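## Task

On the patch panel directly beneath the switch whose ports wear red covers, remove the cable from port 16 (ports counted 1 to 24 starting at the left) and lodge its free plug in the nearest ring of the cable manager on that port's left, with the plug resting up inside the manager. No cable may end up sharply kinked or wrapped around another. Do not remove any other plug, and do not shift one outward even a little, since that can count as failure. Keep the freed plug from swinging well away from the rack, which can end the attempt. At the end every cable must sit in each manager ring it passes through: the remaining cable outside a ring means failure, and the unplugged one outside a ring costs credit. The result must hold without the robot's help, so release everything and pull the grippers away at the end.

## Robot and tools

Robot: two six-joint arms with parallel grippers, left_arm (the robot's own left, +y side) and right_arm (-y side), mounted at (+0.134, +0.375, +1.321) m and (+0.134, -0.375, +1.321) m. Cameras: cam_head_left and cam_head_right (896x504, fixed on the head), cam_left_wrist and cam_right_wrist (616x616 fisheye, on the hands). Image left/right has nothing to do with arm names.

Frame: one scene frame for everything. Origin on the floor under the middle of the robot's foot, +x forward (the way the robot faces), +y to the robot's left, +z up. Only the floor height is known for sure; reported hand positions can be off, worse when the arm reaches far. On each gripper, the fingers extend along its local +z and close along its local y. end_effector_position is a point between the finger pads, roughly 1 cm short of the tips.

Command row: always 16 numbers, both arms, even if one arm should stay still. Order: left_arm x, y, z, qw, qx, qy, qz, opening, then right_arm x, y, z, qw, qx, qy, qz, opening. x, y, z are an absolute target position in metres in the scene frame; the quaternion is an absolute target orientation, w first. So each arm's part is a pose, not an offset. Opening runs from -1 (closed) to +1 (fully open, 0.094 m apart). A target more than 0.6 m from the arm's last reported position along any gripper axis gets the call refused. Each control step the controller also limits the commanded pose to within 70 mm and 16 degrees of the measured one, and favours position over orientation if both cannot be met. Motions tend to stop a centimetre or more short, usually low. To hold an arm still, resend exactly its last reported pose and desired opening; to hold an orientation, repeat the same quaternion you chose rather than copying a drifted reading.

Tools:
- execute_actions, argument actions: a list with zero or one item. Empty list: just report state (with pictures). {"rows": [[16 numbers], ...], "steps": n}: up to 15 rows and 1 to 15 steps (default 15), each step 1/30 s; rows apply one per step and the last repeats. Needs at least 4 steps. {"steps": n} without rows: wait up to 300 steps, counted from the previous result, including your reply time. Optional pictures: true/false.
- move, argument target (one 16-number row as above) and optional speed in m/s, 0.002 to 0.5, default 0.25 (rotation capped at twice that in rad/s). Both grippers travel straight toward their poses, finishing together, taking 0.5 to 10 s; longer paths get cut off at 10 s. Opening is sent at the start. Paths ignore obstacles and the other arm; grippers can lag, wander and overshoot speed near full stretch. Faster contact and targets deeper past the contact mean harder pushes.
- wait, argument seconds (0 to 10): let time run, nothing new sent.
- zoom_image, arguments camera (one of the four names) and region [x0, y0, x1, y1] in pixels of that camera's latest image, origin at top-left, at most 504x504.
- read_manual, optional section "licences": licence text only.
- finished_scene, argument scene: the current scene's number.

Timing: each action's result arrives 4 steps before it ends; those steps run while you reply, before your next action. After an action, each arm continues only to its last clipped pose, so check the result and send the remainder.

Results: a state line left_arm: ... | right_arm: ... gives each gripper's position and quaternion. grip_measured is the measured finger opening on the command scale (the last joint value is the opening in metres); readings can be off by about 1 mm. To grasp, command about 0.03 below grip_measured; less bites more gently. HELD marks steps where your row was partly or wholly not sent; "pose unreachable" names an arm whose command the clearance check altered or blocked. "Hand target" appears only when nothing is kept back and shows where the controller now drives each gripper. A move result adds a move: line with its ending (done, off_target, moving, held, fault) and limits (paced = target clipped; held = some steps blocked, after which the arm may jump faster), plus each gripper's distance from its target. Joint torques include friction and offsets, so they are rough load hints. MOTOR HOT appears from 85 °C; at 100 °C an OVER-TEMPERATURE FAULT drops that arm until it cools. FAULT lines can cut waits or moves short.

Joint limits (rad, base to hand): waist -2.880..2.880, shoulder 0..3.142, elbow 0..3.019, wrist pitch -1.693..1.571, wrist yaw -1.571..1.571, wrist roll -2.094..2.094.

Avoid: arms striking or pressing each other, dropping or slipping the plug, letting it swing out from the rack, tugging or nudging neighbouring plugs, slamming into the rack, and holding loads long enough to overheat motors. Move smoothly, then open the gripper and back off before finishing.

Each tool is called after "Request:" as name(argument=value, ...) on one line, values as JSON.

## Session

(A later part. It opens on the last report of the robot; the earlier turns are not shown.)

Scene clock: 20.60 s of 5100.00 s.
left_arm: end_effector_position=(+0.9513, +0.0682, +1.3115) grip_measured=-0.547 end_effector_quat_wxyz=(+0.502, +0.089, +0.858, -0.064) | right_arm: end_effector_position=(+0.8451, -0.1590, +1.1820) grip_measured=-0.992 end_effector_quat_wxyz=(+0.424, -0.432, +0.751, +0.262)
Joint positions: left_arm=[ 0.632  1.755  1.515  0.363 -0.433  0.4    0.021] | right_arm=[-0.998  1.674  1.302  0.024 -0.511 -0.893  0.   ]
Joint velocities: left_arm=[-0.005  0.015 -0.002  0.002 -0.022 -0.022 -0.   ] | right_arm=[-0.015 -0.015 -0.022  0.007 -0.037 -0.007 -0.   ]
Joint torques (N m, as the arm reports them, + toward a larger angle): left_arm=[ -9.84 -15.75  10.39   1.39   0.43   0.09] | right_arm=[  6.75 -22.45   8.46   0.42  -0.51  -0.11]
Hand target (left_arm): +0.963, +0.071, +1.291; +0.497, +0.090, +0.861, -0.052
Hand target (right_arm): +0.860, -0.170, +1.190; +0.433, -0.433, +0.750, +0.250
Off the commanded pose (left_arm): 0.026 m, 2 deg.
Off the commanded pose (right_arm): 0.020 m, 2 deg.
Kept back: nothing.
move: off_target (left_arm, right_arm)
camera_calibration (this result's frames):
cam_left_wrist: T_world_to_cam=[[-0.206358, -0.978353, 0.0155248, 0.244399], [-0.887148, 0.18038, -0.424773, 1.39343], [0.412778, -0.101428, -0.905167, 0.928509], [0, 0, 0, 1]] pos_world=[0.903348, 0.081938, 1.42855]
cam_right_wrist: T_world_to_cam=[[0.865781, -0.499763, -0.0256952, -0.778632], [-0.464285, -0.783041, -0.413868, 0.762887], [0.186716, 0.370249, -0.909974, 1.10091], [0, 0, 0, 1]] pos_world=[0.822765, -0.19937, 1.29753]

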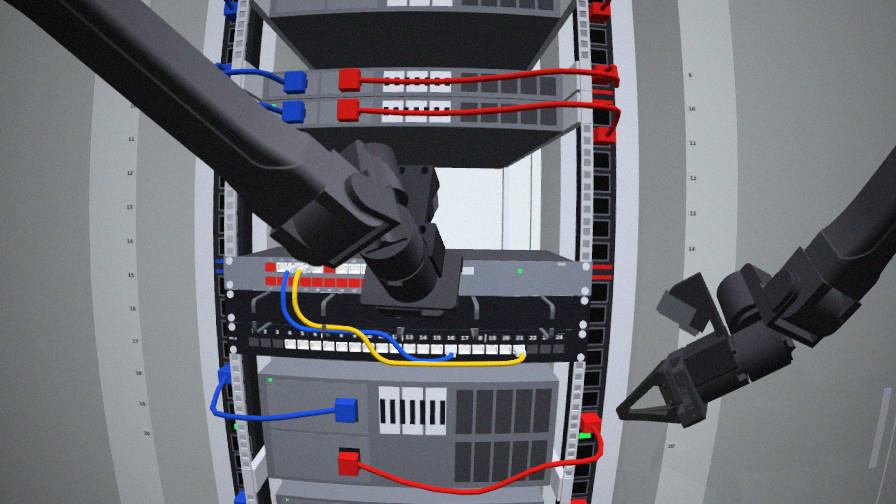

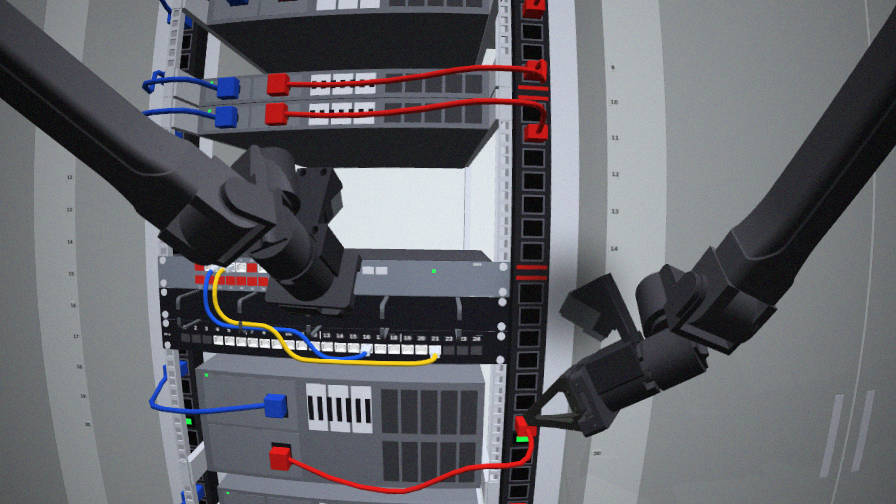

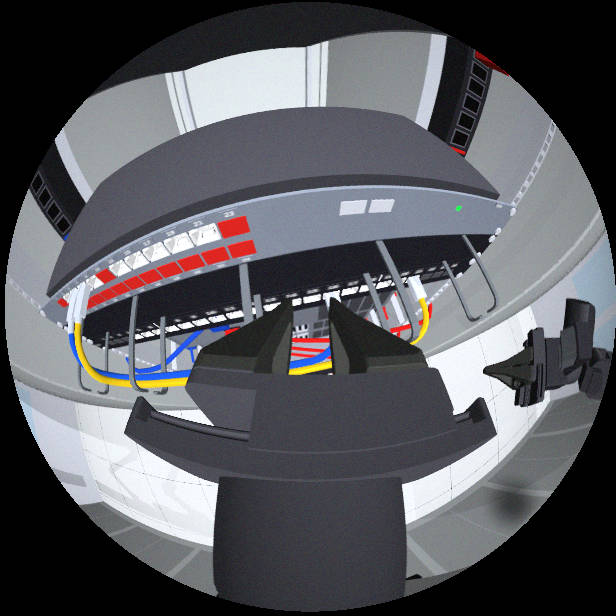

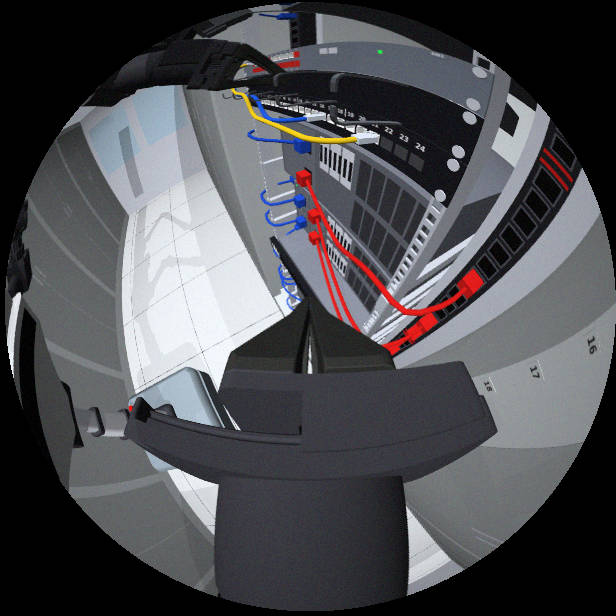

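Request:
execute_actions(actions=[{"rows":[[0.965,0.066,1.285,0.497,0.09,0.861,-0.052,-0.55,0.86,-0.17,1.19,0.433,-0.433,0.75,0.25,-1],[0.966,0.062,1.28,0.497,0.09,0.861,-0.052,-0.55,0.86,-0.17,1.19,0.433,-0.433,0.75,0.25,-1],[0.967,0.058,1.275,0.497,0.09,0.861,-0.052,-0.55,0.86,-0.17,1.19,0.433,-0.433,0.75,0.25,-1],[0.968,0.054,1.27,0.497,0.09,0.861,-0.052,-0.55,0.86,-0.17,1.19,0.433,-0.433,0.75,0.25,-1],[0.969,0.05,1.265,0.497,0.09,0.861,-0.052,-0.55,0.86,-0.17,1.19,0.433,-0.433,0.75,0.25,-1],[0.97,0.046,1.26,0.497,0.09,0.861,-0.052,-0.55,0.86,-0.17,1.19,0.433,-0.433,0.75,0.25,-1]]}])

Request:
wait(seconds=0.3)

Request:
zoom_image(camera="cam_right_wrist", region=[200, 40, 400, 180])

Scene clock: 23.33 s of 5100.00 s.
left_arm: end_effector_position=(+0.9556, +0.0426, +1.2776) grip_measured=-0.547 end_effector_quat_wxyz=(+0.496, +0.094, +0.861, -0.064) | right_arm: end_effector_position=(+0.8451, -0.1590, +1.1820) grip_measured=-0.992 end_effector_quat_wxyz=(+0.424, -0.432, +0.751, +0.262)
Joint positions: left_arm=[ 0.632  1.851  1.583  0.374 -0.433  0.4    0.021] | right_arm=[-0.998  1.674  1.302  0.024 -0.511 -0.893  0.   ]
Joint velocities: left_arm=[-0.005  0.21   0.007  0.017 -0.066  0.037  0.   ] | right_arm=[-0.005  0.005  0.017 -0.017 -0.095 -0.051  0.   ]
Joint torques (N m, as the arm reports them, + toward a larger angle): left_arm=[-10.8  -17.42  10.34   1.98   0.33   0.08] | right_arm=[  6.35 -22.44   8.63   0.4   -0.45  -0.11]
Steps of this call (steps 1 to 71: nothing new was sent; steps 72 to 82: the first 11 steps of this action). Readings (end_effector_position):
72: left_arm (+0.9506, +0.0670, +1.3093) | right_arm (+0.8451, -0.1590, +1.1820)
73: left_arm (+0.9515, +0.0665, +1.3092) | right_arm (+0.8451, -0.1590, +1.1820)
75: left_arm (+0.9547, +0.0633, +1.3068) | right_arm (+0.8451, -0.1590, +1.1820)
79: left_arm (+0.9602, +0.0513, +1.2933) | right_arm (+0.8451, -0.1590, +1.1820)
82: the state above

Scene clock: 23.77 s of 5100.00 s.
left_arm: end_effector_position=(+0.9528, +0.0367, +1.2672) grip_measured=-0.547 end_effector_quat_wxyz=(+0.491, +0.098, +0.863, -0.064) | right_arm: end_effector_position=(+0.8451, -0.1590, +1.1820) grip_measured=-0.992 end_effector_quat_wxyz=(+0.424, -0.432, +0.751, +0.262)
Joint positions: left_arm=[ 0.632  1.87   1.59   0.374 -0.433  0.4    0.021] | right_arm=[-0.998  1.674  1.302  0.024 -0.511 -0.893  0.   ]
Joint velocities: left_arm=[-0.005 -0.005  0.002 -0.002 -0.007  0.051  0.002] | right_arm=[ 0.005 -0.005  0.007 -0.012 -0.022  0.022 -0.001]
Joint torques (N m, as the arm reports them, + toward a larger angle): left_arm=[-11.03 -17.79   9.98   1.88   0.32   0.08] | right_arm=[  6.23 -21.91   8.62   0.49  -0.53  -0.11]
Hand target (left_arm): +0.969, +0.047, +1.261; +0.497, +0.090, +0.861, -0.052
Hand target (right_arm): +0.860, -0.170, +1.190; +0.433, -0.433, +0.750, +0.250
Off the commanded pose (left_arm): 0.021 m, 2 deg.
Off the commanded pose (right_arm): 0.020 m, 2 deg.
Kept back: nothing.
Steps of this call (steps 1 to 4: the last 4 steps of your previous action; steps 5 to 13: nothing new was sent). Readings (end_effector_position):
1: left_arm (+0.9537, +0.0404, +1.2732) | right_arm (+0.8451, -0.1590, +1.1820)
2: left_arm (+0.9521, +0.0385, +1.2693) | right_arm (+0.8451, -0.1590, +1.1820)
4: left_arm (+0.9501, +0.0364, +1.2649) | right_arm (+0.8451, -0.1590, +1.1820)
8: left_arm (+0.9510, +0.0364, +1.2655) | right_arm (+0.8451, -0.1590, +1.1820)
13: the state above
camera_calibration (this result's frames):
cam_left_wrist: T_world_to_cam=[[-0.221468, -0.975119, 0.00968927, 0.236284], [-0.893562, 0.198946, -0.402451, 1.35875], [0.39051, -0.097788, -0.91539, 0.918596], [0, 0, 0, 1]] pos_world=[0.907734, 0.0499157, 1.38541]
cam_right_wrist: T_world_to_cam=[[0.865781, -0.499763, -0.0256952, -0.778632], [-0.464285, -0.783041, -0.413868, 0.762887], [0.186716, 0.370249, -0.909974, 1.10091], [0, 0, 0, 1]] pos_world=[0.822765, -0.19937, 1.29753]

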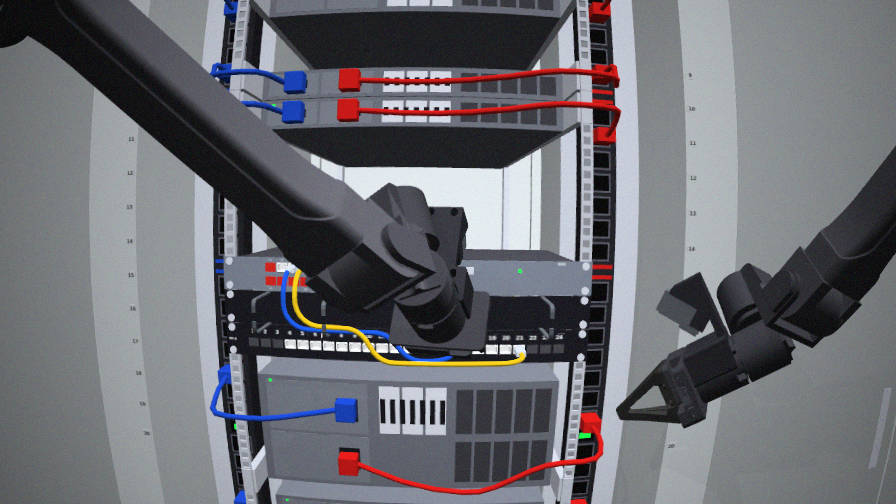

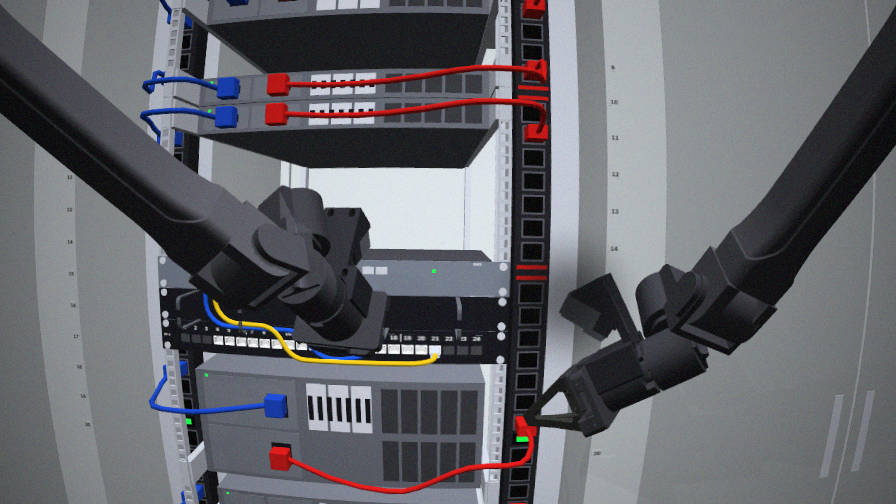

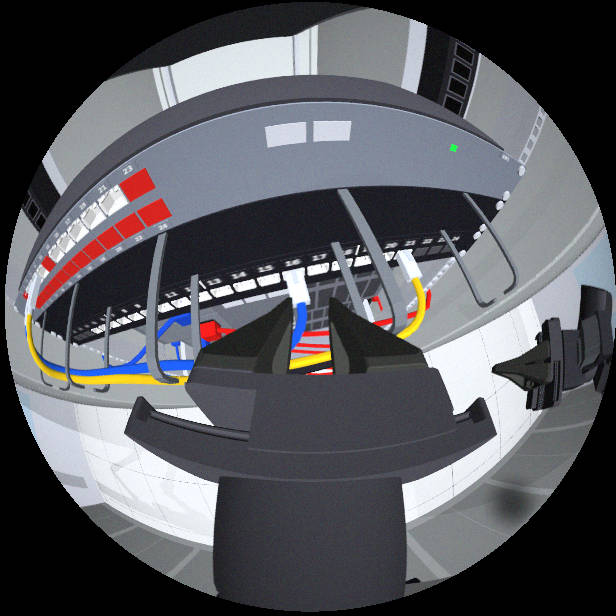

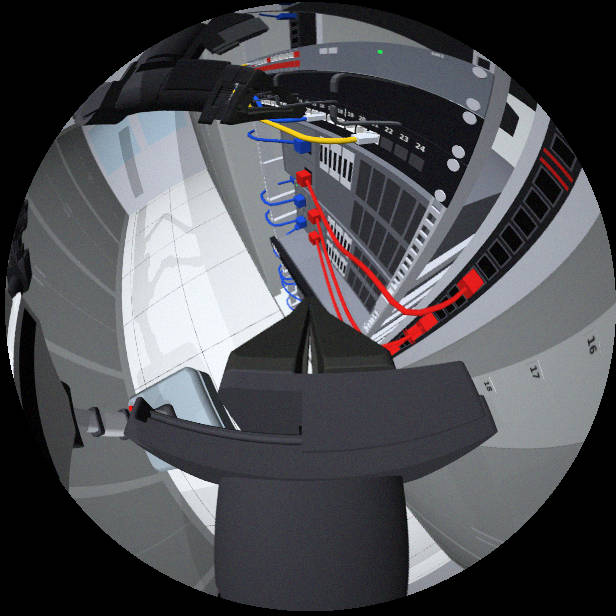

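Region (200, 40, 400, 180) of cam_right_wrist's 616x616 image, scaled by 2.520, with more detail than that image has; it fills the top 353 rows of this view, and the rest is white.

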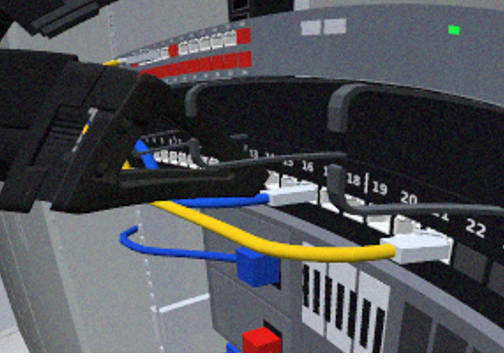

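Request:
execute_actions(actions=[{"rows":[[0.973,0.049,1.258,0.497,0.09,0.861,-0.052,-0.55,0.86,-0.17,1.19,0.433,-0.433,0.75,0.25,-1],[0.976,0.052,1.256,0.497,0.09,0.861,-0.052,-0.55,0.86,-0.17,1.19,0.433,-0.433,0.75,0.25,-1],[0.978,0.056,1.253,0.497,0.09,0.861,-0.052,-0.55,0.86,-0.17,1.19,0.433,-0.433,0.75,0.25,-1]]}])

Request:
execute_actions(actions=[{"steps":12}], pictures=true)

Request:
zoom_image(camera="cam_right_wrist", region=[200, 40, 400, 180])

Scene clock: 24.30 s of 5100.00 s.
left_arm: end_effector_position=(+0.9610, +0.0490, +1.2625) grip_measured=-0.547 end_effector_quat_wxyz=(+0.494, +0.095, +0.862, -0.061) | right_arm: end_effector_position=(+0.8451, -0.1590, +1.1820) grip_measured=-0.992 end_effector_quat_wxyz=(+0.424, -0.432, +0.751, +0.262)
Joint positions: left_arm=[ 0.654  1.87   1.597  0.374 -0.415  0.4    0.021] | right_arm=[-0.998  1.674  1.302  0.024 -0.511 -0.893  0.   ]
Joint velocities: left_arm=[ 0.034  0.005  0.051 -0.002  0.022 -0.022 -0.   ] | right_arm=[-0.005  0.005 -0.007  0.007 -0.022  0.007  0.001]
Joint torques (N m, as the arm reports them, + toward a larger angle): left_arm=[-10.9  -17.45  10.07   1.63   0.5    0.06] | right_arm=[  6.37 -22.88   8.63   0.42  -0.5   -0.11]
Steps of this call (steps 1 to 5: nothing new was sent; steps 6 to 16: the first 11 steps of this action). Readings (end_effector_position):
6: left_arm (+0.9529, +0.0367, +1.2671) | right_arm (+0.8451, -0.1590, +1.1820)
7: left_arm (+0.9530, +0.0364, +1.2672) | right_arm (+0.8451, -0.1590, +1.1820)
9: left_arm (+0.9540, +0.0371, +1.2665) | right_arm (+0.8451, -0.1590, +1.1820)
13: left_arm (+0.9581, +0.0447, +1.2634) | right_arm (+0.8451, -0.1590, +1.1820)
16: the state above

Scene clock: 24.70 s of 5100.00 s.
left_arm: end_effector_position=(+0.9625, +0.0499, +1.2634) grip_measured=-0.547 end_effector_quat_wxyz=(+0.495, +0.095, +0.862, -0.061) | right_arm: end_effector_position=(+0.8451, -0.1590, +1.1820) grip_measured=-0.992 end_effector_quat_wxyz=(+0.424, -0.432, +0.751, +0.262)
Joint positions: left_arm=[ 0.655  1.87   1.6    0.374 -0.415  0.4    0.021] | right_arm=[-0.998  1.674  1.302  0.024 -0.511 -0.893  0.   ]
Joint velocities: left_arm=[-0.005  0.005 -0.012  0.002  0.022  0.037  0.   ] | right_arm=[-0.005  0.005  0.007  0.012  0.051 -0.022 -0.001]
Joint torques (N m, as the arm reports them, + toward a larger angle): left_arm=[-10.83 -17.67  10.09   1.65   0.47   0.06] | right_arm=[  6.69 -22.25   8.54   0.37  -0.49  -0.12]
Hand target (left_arm): +0.977, +0.057, +1.254; +0.497, +0.090, +0.861, -0.052
Hand target (right_arm): +0.860, -0.170, +1.190; +0.433, -0.433, +0.750, +0.250
Off the commanded pose (left_arm): 0.020 m, 1 deg.
Off the commanded pose (right_arm): 0.020 m, 2 deg.
Kept back: nothing.
Steps of this call (steps 1 to 4: the last 4 steps of your previous action; steps 5 to 12: nothing new was sent). Readings (end_effector_position):
1: left_arm (+0.9617, +0.0498, +1.2625) | right_arm (+0.8451, -0.1590, +1.1820)
2: left_arm (+0.9620, +0.0498, +1.2629) | right_arm (+0.8451, -0.1590, +1.1820)
4: left_arm (+0.9625, +0.0499, +1.2633) | right_arm (+0.8451, -0.1590, +1.1820)
8: left_arm (+0.9625, +0.0499, +1.2634) | right_arm (+0.8451, -0.1590, +1.1820)
12: the state above
camera_calibration (this result's frames):
cam_left_wrist: T_world_to_cam=[[-0.213427, -0.976932, 0.00725426, 0.246724], [-0.892109, 0.191858, -0.409063, 1.37055], [0.398235, -0.0937765, -0.912477, 0.901274], [0, 0, 0, 1]] pos_world=[0.916416, 0.0626006, 1.38124]
cam_right_wrist: T_world_to_cam=[[0.865781, -0.499763, -0.0256952, -0.778632], [-0.464285, -0.783041, -0.413868, 0.762887], [0.186716, 0.370249, -0.909974, 1.10091], [0, 0, 0, 1]] pos_world=[0.822765, -0.19937, 1.29753]

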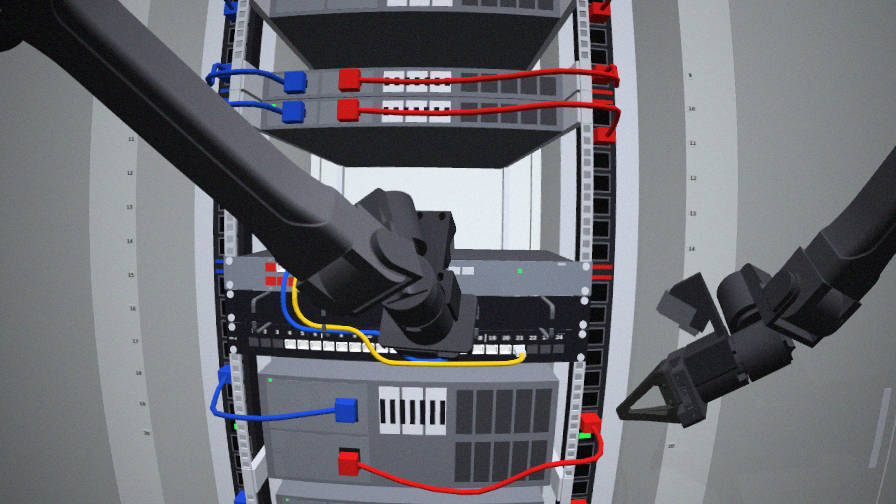

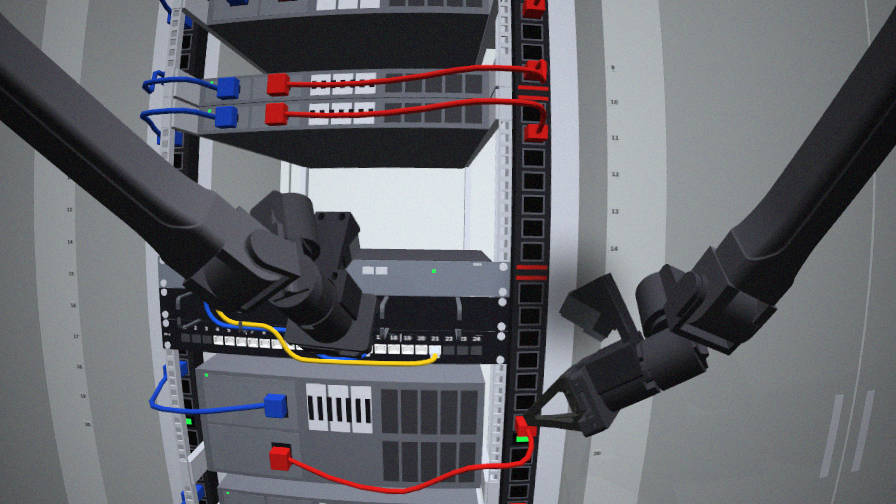

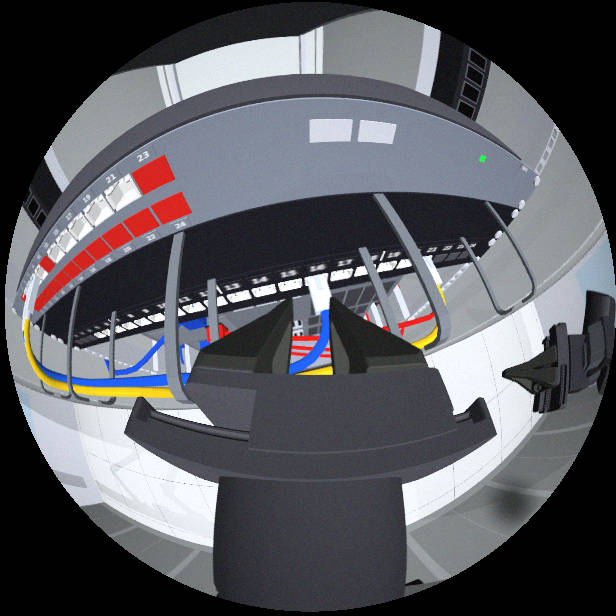

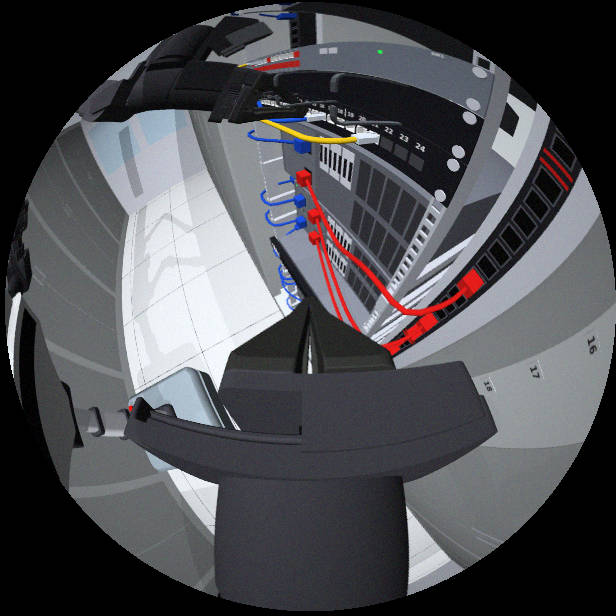

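Region (200, 40, 400, 180) of cam_right_wrist's 616x616 image, scaled by 2.520, with more detail than that image has; it fills the top 353 rows of this view, and the rest is white.

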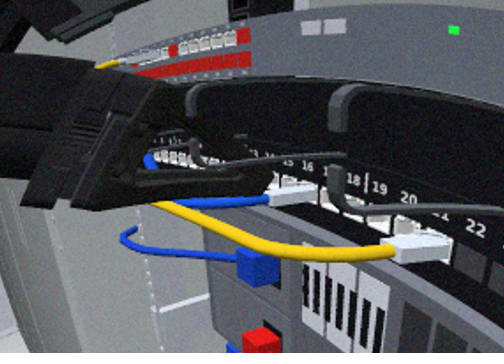

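Request:
execute_actions(actions=[{"rows":[[0.981,0.054,1.251,0.497,0.09,0.861,-0.052,-0.55,0.86,-0.17,1.19,0.433,-0.433,0.75,0.25,-1],[0.984,0.052,1.249,0.497,0.09,0.861,-0.052,-0.55,0.86,-0.17,1.19,0.433,-0.433,0.75,0.25,-1],[0.987,0.049,1.246,0.497,0.09,0.861,-0.052,-0.55,0.86,-0.17,1.19,0.433,-0.433,0.75,0.25,-1]]}])

Request:
execute_actions(actions=[{"steps":12}], pictures=true)

Request:
zoom_image(camera="cam_right_wrist", region=[200, 40, 400, 180])

Scene clock: 25.30 s of 5100.00 s.
left_arm: end_effector_position=(+0.9761, +0.0473, +1.2691) grip_measured=-0.547 end_effector_quat_wxyz=(+0.502, +0.089, +0.858, -0.061) | right_arm: end_effector_position=(+0.8451, -0.1590, +1.1820) grip_measured=-0.992 end_effector_quat_wxyz=(+0.424, -0.432, +0.751, +0.262)
Joint positions: left_arm=[ 0.655  1.889  1.648  0.364 -0.413  0.4    0.021] | right_arm=[-0.998  1.674  1.302  0.024 -0.511 -0.893  0.   ]
Joint velocities: left_arm=[-0.005 -0.005  0.012  0.007 -0.007 -0.081 -0.   ] | right_arm=[-0.005 -0.015 -0.002 -0.002  0.022 -0.007 -0.   ]
Joint torques (N m, as the arm reports them, + toward a larger angle): left_arm=[-10.92 -16.9   10.3    1.53   0.47   0.05] | right_arm=[  7.   -22.11   8.62   0.4   -0.5   -0.09]
Steps of this call (steps 1 to 7: nothing new was sent; steps 8 to 18: the first 11 steps of this action). Readings (end_effector_position):
8: left_arm (+0.9630, +0.0500, +1.2638) | right_arm (+0.8451, -0.1590, +1.1820)
9: left_arm (+0.9641, +0.0498, +1.2644) | right_arm (+0.8451, -0.1590, +1.1820)
11: left_arm (+0.9692, +0.0486, +1.2662) | right_arm (+0.8451, -0.1590, +1.1820)
15: left_arm (+0.9765, +0.0476, +1.2699) | right_arm (+0.8451, -0.1590, +1.1820)
18: the state above

Scene clock: 25.70 s of 5100.00 s.
left_arm: end_effector_position=(+0.9759, +0.0471, +1.2688) grip_measured=-0.547 end_effector_quat_wxyz=(+0.502, +0.089, +0.858, -0.061) | right_arm: end_effector_position=(+0.8451, -0.1590, +1.1820) grip_measured=-0.992 end_effector_quat_wxyz=(+0.424, -0.432, +0.751, +0.262)
Joint positions: left_arm=[ 0.655  1.889  1.648  0.364 -0.413  0.4    0.021] | right_arm=[-0.998  1.674  1.302  0.024 -0.511 -0.893  0.   ]
Joint velocities: left_arm=[-0.015 -0.015 -0.012 -0.022  0.022 -0.081  0.001] | right_arm=[ 0.005 -0.005 -0.002 -0.012  0.037  0.007 -0.   ]
Joint torques (N m, as the arm reports them, + toward a larger angle): left_arm=[-10.94 -16.87  10.33   1.48   0.47   0.05] | right_arm=[  6.37 -22.47   8.62   0.43  -0.52  -0.09]
Hand target (left_arm): +0.985, +0.050, +1.247; +0.497, +0.090, +0.861, -0.052
Hand target (right_arm): +0.860, -0.170, +1.190; +0.433, -0.433, +0.750, +0.250
Off the commanded pose (left_arm): 0.025 m, 1 deg.
Off the commanded pose (right_arm): 0.020 m, 2 deg.
Kept back: nothing.
Steps of this call (steps 1 to 4: the last 4 steps of your previous action; steps 5 to 12: nothing new was sent). Readings (end_effector_position):
1: left_arm (+0.9759, +0.0471, +1.2688) | right_arm (+0.8451, -0.1590, +1.1820)
2: left_arm (+0.9759, +0.0471, +1.2688) | right_arm (+0.8451, -0.1590, +1.1820)
4: left_arm (+0.9759, +0.0471, +1.2688) | right_arm (+0.8451, -0.1590, +1.1820)
8: left_arm (+0.9759, +0.0471, +1.2688) | right_arm (+0.8451, -0.1590, +1.1820)
12: the state above
camera_calibration (this result's frames):
cam_left_wrist: T_world_to_cam=[[-0.204855, -0.978725, 0.0114845, 0.233226], [-0.887278, 0.180735, -0.424351, 1.40049], [0.413247, -0.0971202, -0.905425, 0.877195], [0, 0, 0, 1]] pos_world=[0.927901, 0.0603409, 1.38585]
cam_right_wrist: T_world_to_cam=[[0.865781, -0.499763, -0.0256952, -0.778632], [-0.464285, -0.783041, -0.413868, 0.762887], [0.186716, 0.370249, -0.909974, 1.10091], [0, 0, 0, 1]] pos_world=[0.822765, -0.19937, 1.29753]

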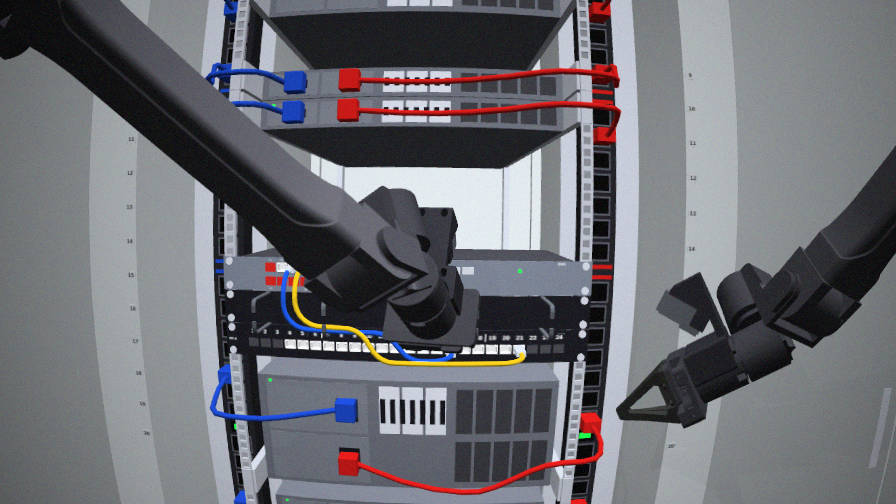

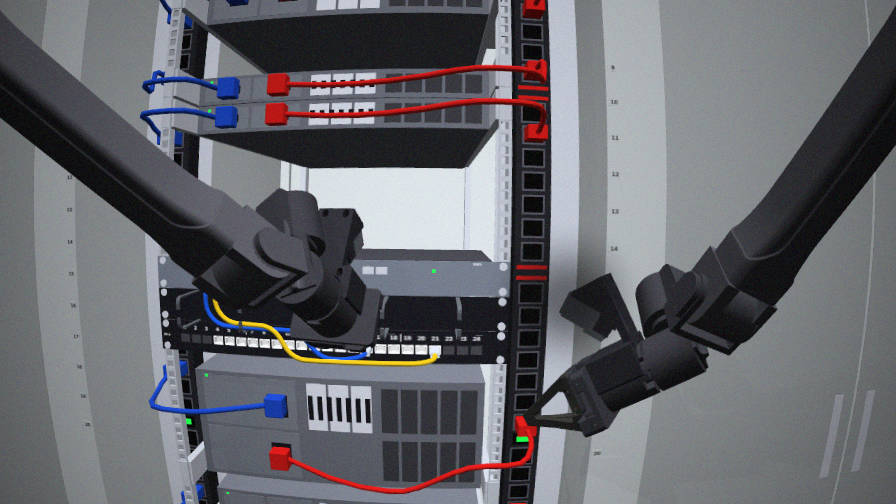

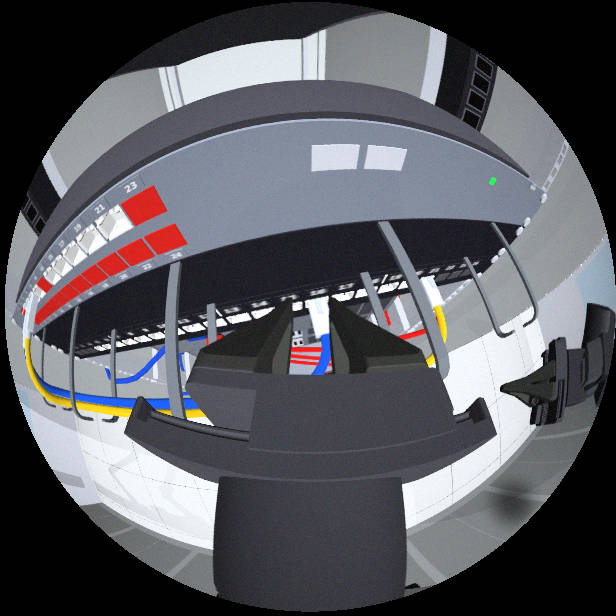

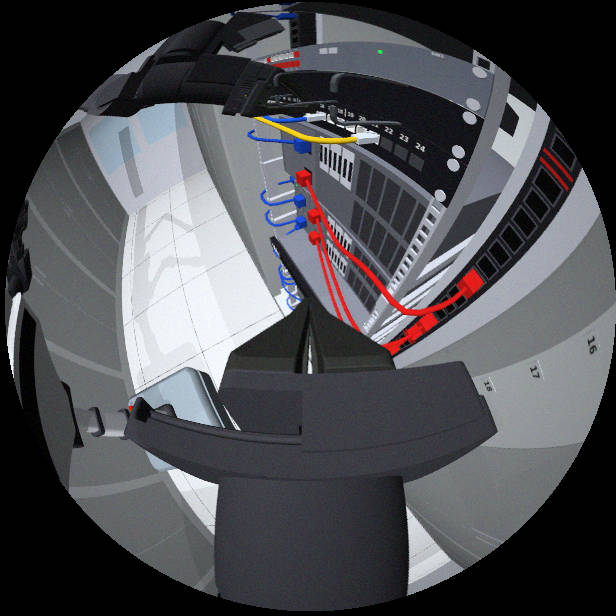

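Region (200, 40, 400, 180) of cam_right_wrist's 616x616 image, scaled by 2.520, with more detail than that image has; it fills the top 353 rows of this view, and the rest is white.

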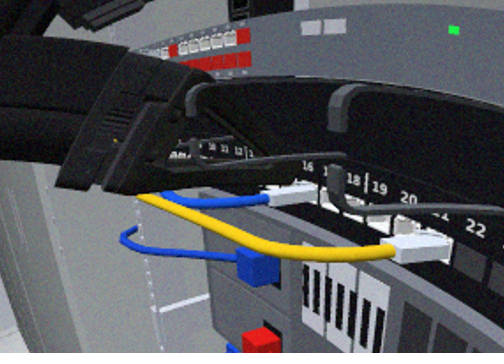

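Now a pure shoulder nudge.

Request:
execute_actions(actions=[{"rows":[[0.985,0.047,1.242,0.497,0.09,0.861,-0.052,-0.55,0.86,-0.17,1.19,0.433,-0.433,0.75,0.25,-1],[0.983,0.045,1.238,0.497,0.09,0.861,-0.052,-0.55,0.86,-0.17,1.19,0.433,-0.433,0.75,0.25,-1]]}])

Request:
execute_actions(actions=[{"steps":12}], pictures=true)

Request:
zoom_image(camera="cam_right_wrist", region=[200, 40, 400, 180])

Scene clock: 26.17 s of 5100.00 s.
left_arm: end_effector_position=(+0.9749, +0.0466, +1.2646) grip_measured=-0.547 end_effector_quat_wxyz=(+0.500, +0.090, +0.859, -0.060) | right_arm: end_effector_position=(+0.8451, -0.1590, +1.1820) grip_measured=-0.992 end_effector_quat_wxyz=(+0.424, -0.432, +0.751, +0.262)
Joint positions: left_arm=[ 0.657  1.895  1.648  0.365 -0.414  0.401  0.021] | right_arm=[-0.998  1.674  1.302  0.024 -0.511 -0.893  0.   ]
Joint velocities: left_arm=[-0.005 -0.005  0.007 -0.027 -0.007 -0.037 -0.   ] | right_arm=[ 0.005 -0.015 -0.002 -0.007  0.095  0.066 -0.   ]
Joint torques (N m, as the arm reports them, + toward a larger angle): left_arm=[-10.97 -16.21   9.96   2.08   0.48   0.06] | right_arm=[  6.79 -22.12   8.62   0.41  -0.51  -0.11]
Steps of this call (steps 1 to 3: nothing new was sent; steps 4 to 14: the first 11 steps of this action). Readings (end_effector_position):
4: left_arm (+0.9757, +0.0469, +1.2683) | right_arm (+0.8451, -0.1590, +1.1820)
5: left_arm (+0.9755, +0.0466, +1.2677) | right_arm (+0.8451, -0.1590, +1.1820)
7: left_arm (+0.9749, +0.0461, +1.2661) | right_arm (+0.8451, -0.1590, +1.1820)
11: left_arm (+0.9749, +0.0466, +1.2646) | right_arm (+0.8451, -0.1590, +1.1820)
14: the state above

Scene clock: 26.57 s of 5100.00 s.
left_arm: end_effector_position=(+0.9749, +0.0466, +1.2646) grip_measured=-0.547 end_effector_quat_wxyz=(+0.500, +0.090, +0.859, -0.060) | right_arm: end_effector_position=(+0.8451, -0.1590, +1.1820) grip_measured=-0.992 end_effector_quat_wxyz=(+0.424, -0.432, +0.751, +0.262)
Joint positions: left_arm=[ 0.657  1.895  1.648  0.365 -0.414  0.401  0.021] | right_arm=[-0.998  1.674  1.302  0.024 -0.511 -0.893  0.   ]
Joint velocities: left_arm=[-0.015 -0.005 -0.017  0.002 -0.037  0.037 -0.002] | right_arm=[ 0.005  0.005  0.007 -0.012 -0.007 -0.022 -0.   ]
Joint torques (N m, as the arm reports them, + toward a larger angle): left_arm=[-11.16 -16.23   9.93   2.02   0.49   0.06] | right_arm=[  6.65 -22.29   8.72   0.45  -0.49  -0.12]
Hand target (left_arm): +0.981, +0.046, +1.239; +0.497, +0.090, +0.861, -0.052
Hand target (right_arm): +0.860, -0.170, +1.190; +0.433, -0.433, +0.750, +0.250
Off the commanded pose (left_arm): 0.028 m, 1 deg.
Off the commanded pose (right_arm): 0.020 m, 2 deg.
Kept back: nothing.
Steps of this call (steps 1 to 4: the last 4 steps of your previous action; steps 5 to 12: nothing new was sent). Readings (end_effector_position):
1: left_arm (+0.9749, +0.0466, +1.2646) | right_arm (+0.8451, -0.1590, +1.1820)
2: left_arm (+0.9749, +0.0466, +1.2646) | right_arm (+0.8451, -0.1590, +1.1820)
4: left_arm (+0.9749, +0.0466, +1.2646) | right_arm (+0.8451, -0.1590, +1.1820)
8: left_arm (+0.9749, +0.0466, +1.2646) | right_arm (+0.8451, -0.1590, +1.1820)
12: the state above
camera_calibration (this result's frames):
cam_left_wrist: T_world_to_cam=[[-0.205116, -0.978696, 0.00900757, 0.235935], [-0.888858, 0.182419, -0.420303, 1.39421], [0.409706, -0.0942171, -0.907339, 0.879513], [0, 0, 0, 1]] pos_world=[0.927305, 0.0594437, 1.38188]
cam_right_wrist: T_world_to_cam=[[0.865781, -0.499763, -0.0256952, -0.778632], [-0.464285, -0.783041, -0.413868, 0.762887], [0.186716, 0.370249, -0.909974, 1.10091], [0, 0, 0, 1]] pos_world=[0.822765, -0.19937, 1.29753]

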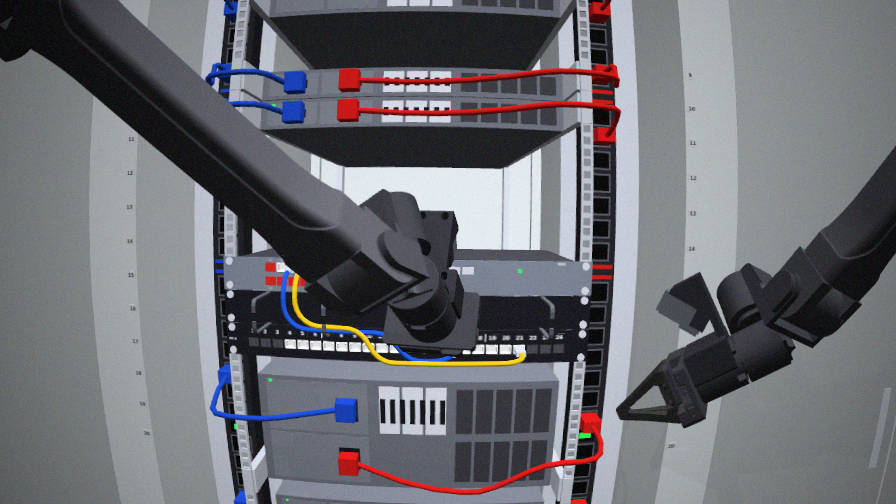

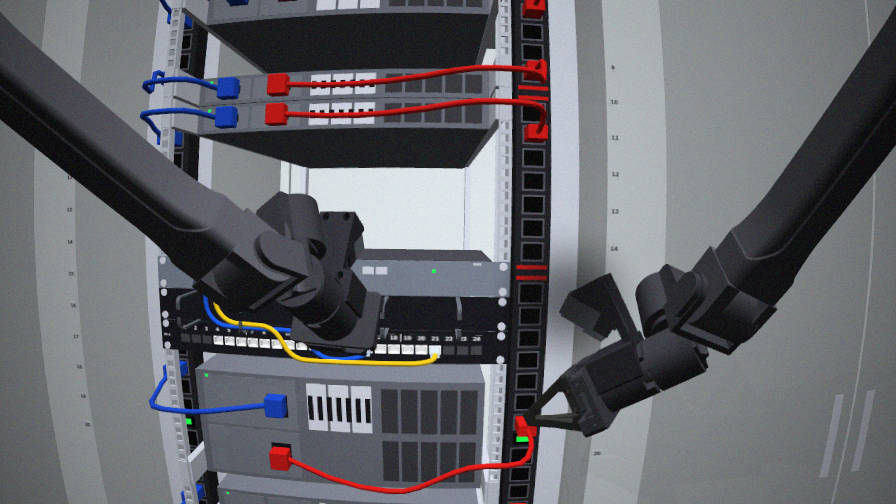

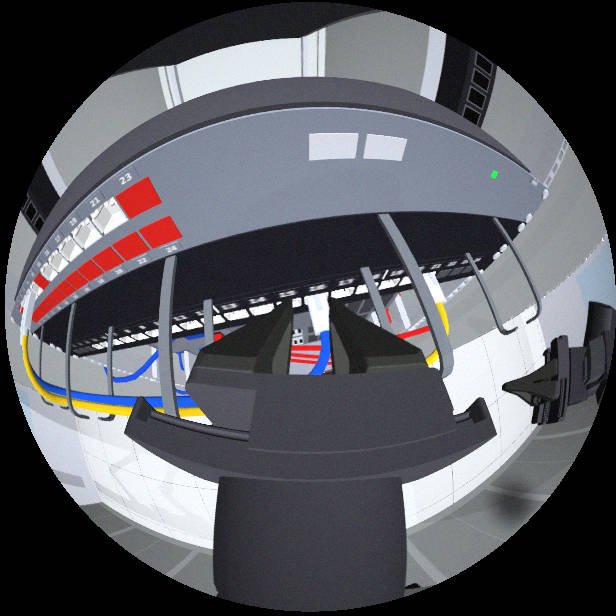

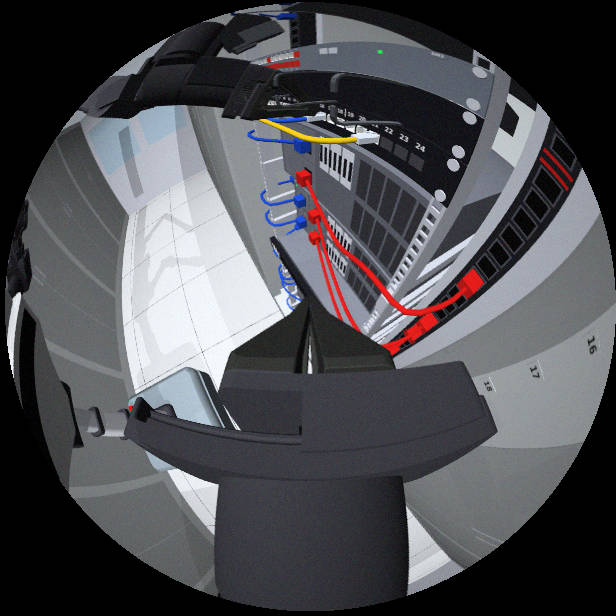

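Region (200, 40, 400, 180) of cam_right_wrist's 616x616 image, scaled by 2.520, with more detail than that image has; it fills the top 353 rows of this view, and the rest is white.

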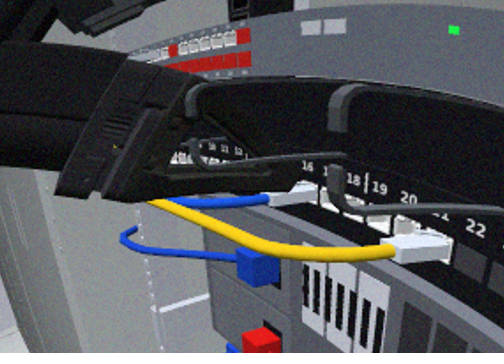

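Request:
execute_actions(actions=[{"rows":[[0.98,0.044,1.234,0.497,0.09,0.861,-0.052,-0.55,0.86,-0.17,1.19,0.433,-0.433,0.75,0.25,-1],[0.977,0.043,1.230,0.497,0.09,0.861,-0.052,-0.55,0.86,-0.17,1.19,0.433,-0.433,0.75,0.25,-1]]}])

Request:
execute_actions(actions=[{"steps":12}], pictures=true)

Request:
zoom_image(camera="cam_right_wrist", region=[200, 40, 400, 180])

Request:
zoom_image(camera="cam_left_wrist", region=[210, 230, 460, 400])

Scene clock: 27.13 s of 5100.00 s.
left_arm: end_effector_position=(+0.9763, +0.0466, +1.2656) grip_measured=-0.547 end_effector_quat_wxyz=(+0.507, +0.085, +0.856, -0.060) | right_arm: end_effector_position=(+0.8451, -0.1590, +1.1820) grip_measured=-0.992 end_effector_quat_wxyz=(+0.424, -0.432, +0.751, +0.262)
Joint positions: left_arm=[ 0.657  1.899  1.648  0.388 -0.414  0.401  0.021] | right_arm=[-0.998  1.674  1.302  0.024 -0.511 -0.893  0.   ]
Joint velocities: left_arm=[-0.005 -0.015  0.002 -0.002 -0.066 -0.066  0.   ] | right_arm=[-0.005 -0.005  0.017  0.002 -0.037 -0.007 -0.   ]
Joint torques (N m, as the arm reports them, + toward a larger angle): left_arm=[-11.17 -15.83   8.69   2.08   0.52   0.05] | right_arm=[  6.56 -22.21   8.62   0.34  -0.52  -0.14]
Steps of this call (steps 1 to 6: nothing new was sent; steps 7 to 17: the first 11 steps of this action). Readings (end_effector_position):
7: left_arm (+0.9750, +0.0466, +1.2646) | right_arm (+0.8451, -0.1590, +1.1820)
8: left_arm (+0.9753, +0.0466, +1.2648) | right_arm (+0.8451, -0.1590, +1.1820)
10: left_arm (+0.9760, +0.0466, +1.2654) | right_arm (+0.8451, -0.1590, +1.1820)
14: left_arm (+0.9762, +0.0466, +1.2655) | right_arm (+0.8451, -0.1590, +1.1820)
17: the state above

Scene clock: 27.53 s of 5100.00 s.
left_arm: end_effector_position=(+0.9763, +0.0466, +1.2656) grip_measured=-0.547 end_effector_quat_wxyz=(+0.507, +0.085, +0.856, -0.060) | right_arm: end_effector_position=(+0.8451, -0.1590, +1.1820) grip_measured=-0.992 end_effector_quat_wxyz=(+0.424, -0.432, +0.751, +0.262)
Joint positions: left_arm=[ 0.657  1.899  1.648  0.388 -0.414  0.401  0.021] | right_arm=[-0.998  1.674  1.302  0.024 -0.511 -0.893  0.   ]
Joint velocities: left_arm=[-0.005 -0.005  0.002  0.007 -0.095  0.007 -0.001] | right_arm=[-0.015 -0.005 -0.027 -0.012  0.007 -0.007  0.001]
Joint torques (N m, as the arm reports them, + toward a larger angle): left_arm=[-11.19 -16.07   8.7    2.1    0.52   0.05] | right_arm=[  6.75 -22.45   8.65   0.34  -0.48  -0.13]
Hand target (left_arm): +0.975, +0.044, +1.231; +0.497, +0.090, +0.861, -0.052
Hand target (right_arm): +0.860, -0.170, +1.190; +0.433, -0.433, +0.750, +0.250
Off the commanded pose (left_arm): 0.036 m, 2 deg.
Off the commanded pose (right_arm): 0.020 m, 2 deg.
Kept back: nothing.
Steps of this call (steps 1 to 4: the last 4 steps of your previous action; steps 5 to 12: nothing new was sent). Readings (end_effector_position):
1: left_arm (+0.9763, +0.0466, +1.2656) | right_arm (+0.8451, -0.1590, +1.1820)
2: left_arm (+0.9763, +0.0466, +1.2656) | right_arm (+0.8451, -0.1590, +1.1820)
4: left_arm (+0.9763, +0.0466, +1.2656) | right_arm (+0.8451, -0.1590, +1.1820)
8: left_arm (+0.9763, +0.0466, +1.2656) | right_arm (+0.8451, -0.1590, +1.1820)
12: the state above
camera_calibration (this result's frames):
cam_left_wrist: T_world_to_cam=[[-0.196132, -0.980499, 0.0123665, 0.223283], [-0.884544, 0.171467, -0.433798, 1.40921], [0.423219, -0.0960206, -0.900925, 0.858583], [0, 0, 0, 1]] pos_world=[0.926932, 0.0597382, 1.38207]
cam_right_wrist: T_world_to_cam=[[0.865781, -0.499763, -0.0256952, -0.778632], [-0.464285, -0.783041, -0.413868, 0.762887], [0.186716, 0.370249, -0.909974, 1.10091], [0, 0, 0, 1]] pos_world=[0.822765, -0.19937, 1.29753]

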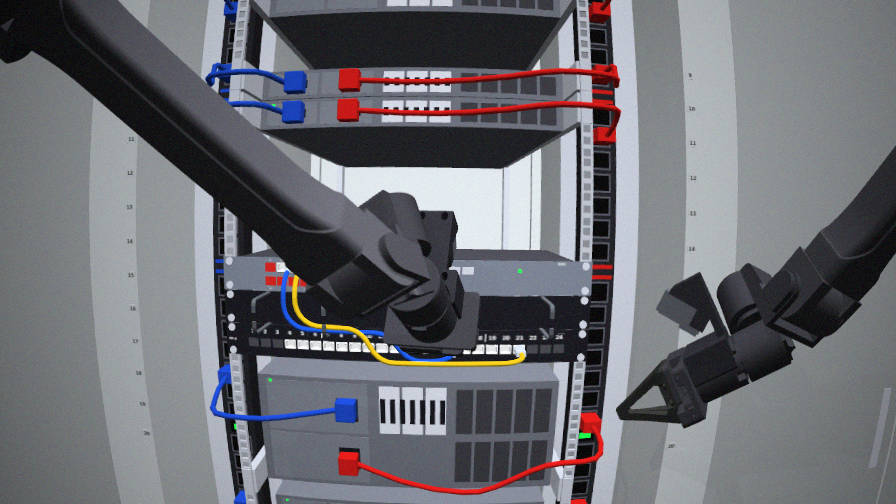

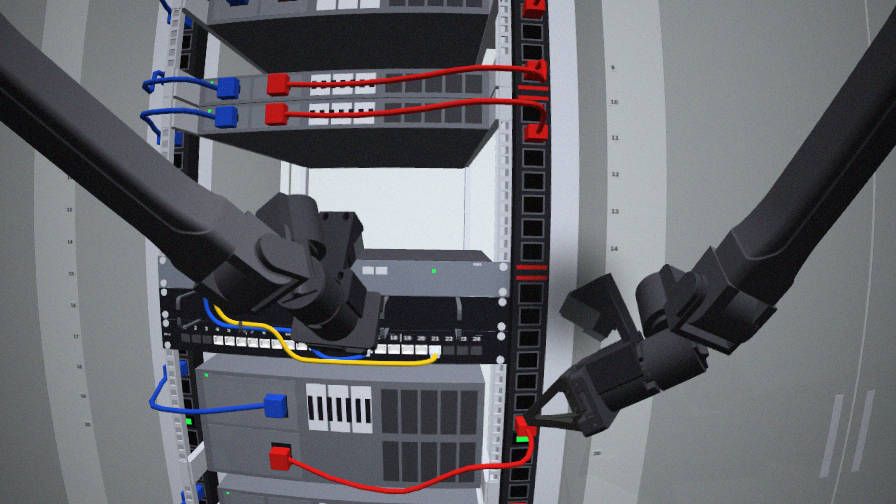

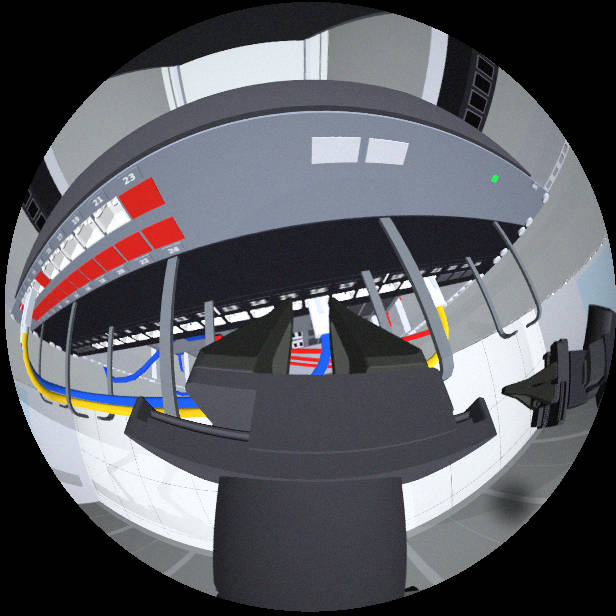

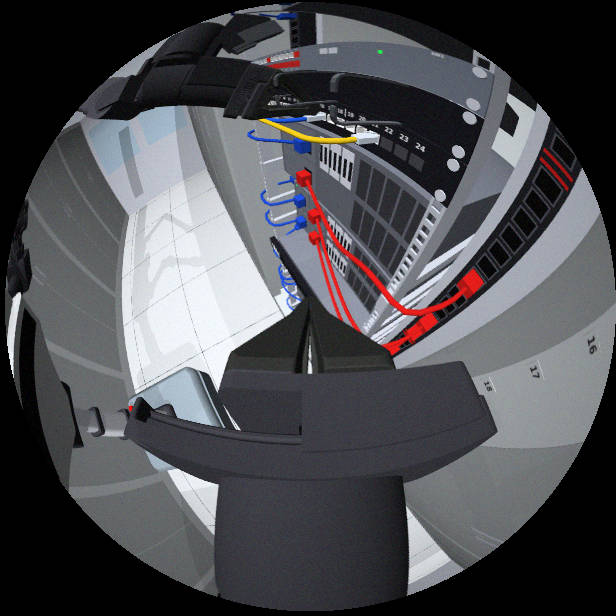

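Region (200, 40, 400, 180) of cam_right_wrist's 616x616 image, scaled by 2.520, with more detail than that image has; it fills the top 353 rows of this view, and the rest is white.

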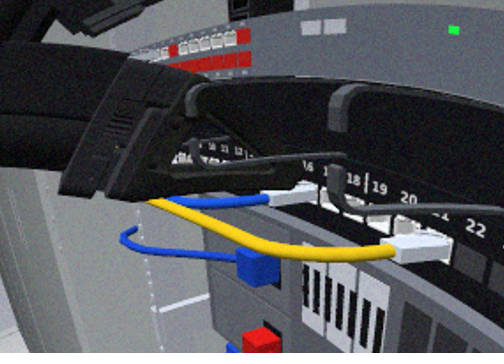

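Region (210, 230, 460, 400) of cam_left_wrist's 616x616 image, scaled by 2.016, with more detail than that image has; it fills the top 343 rows of this view, and the rest is white.

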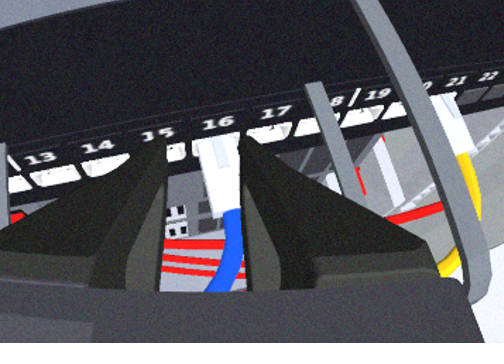

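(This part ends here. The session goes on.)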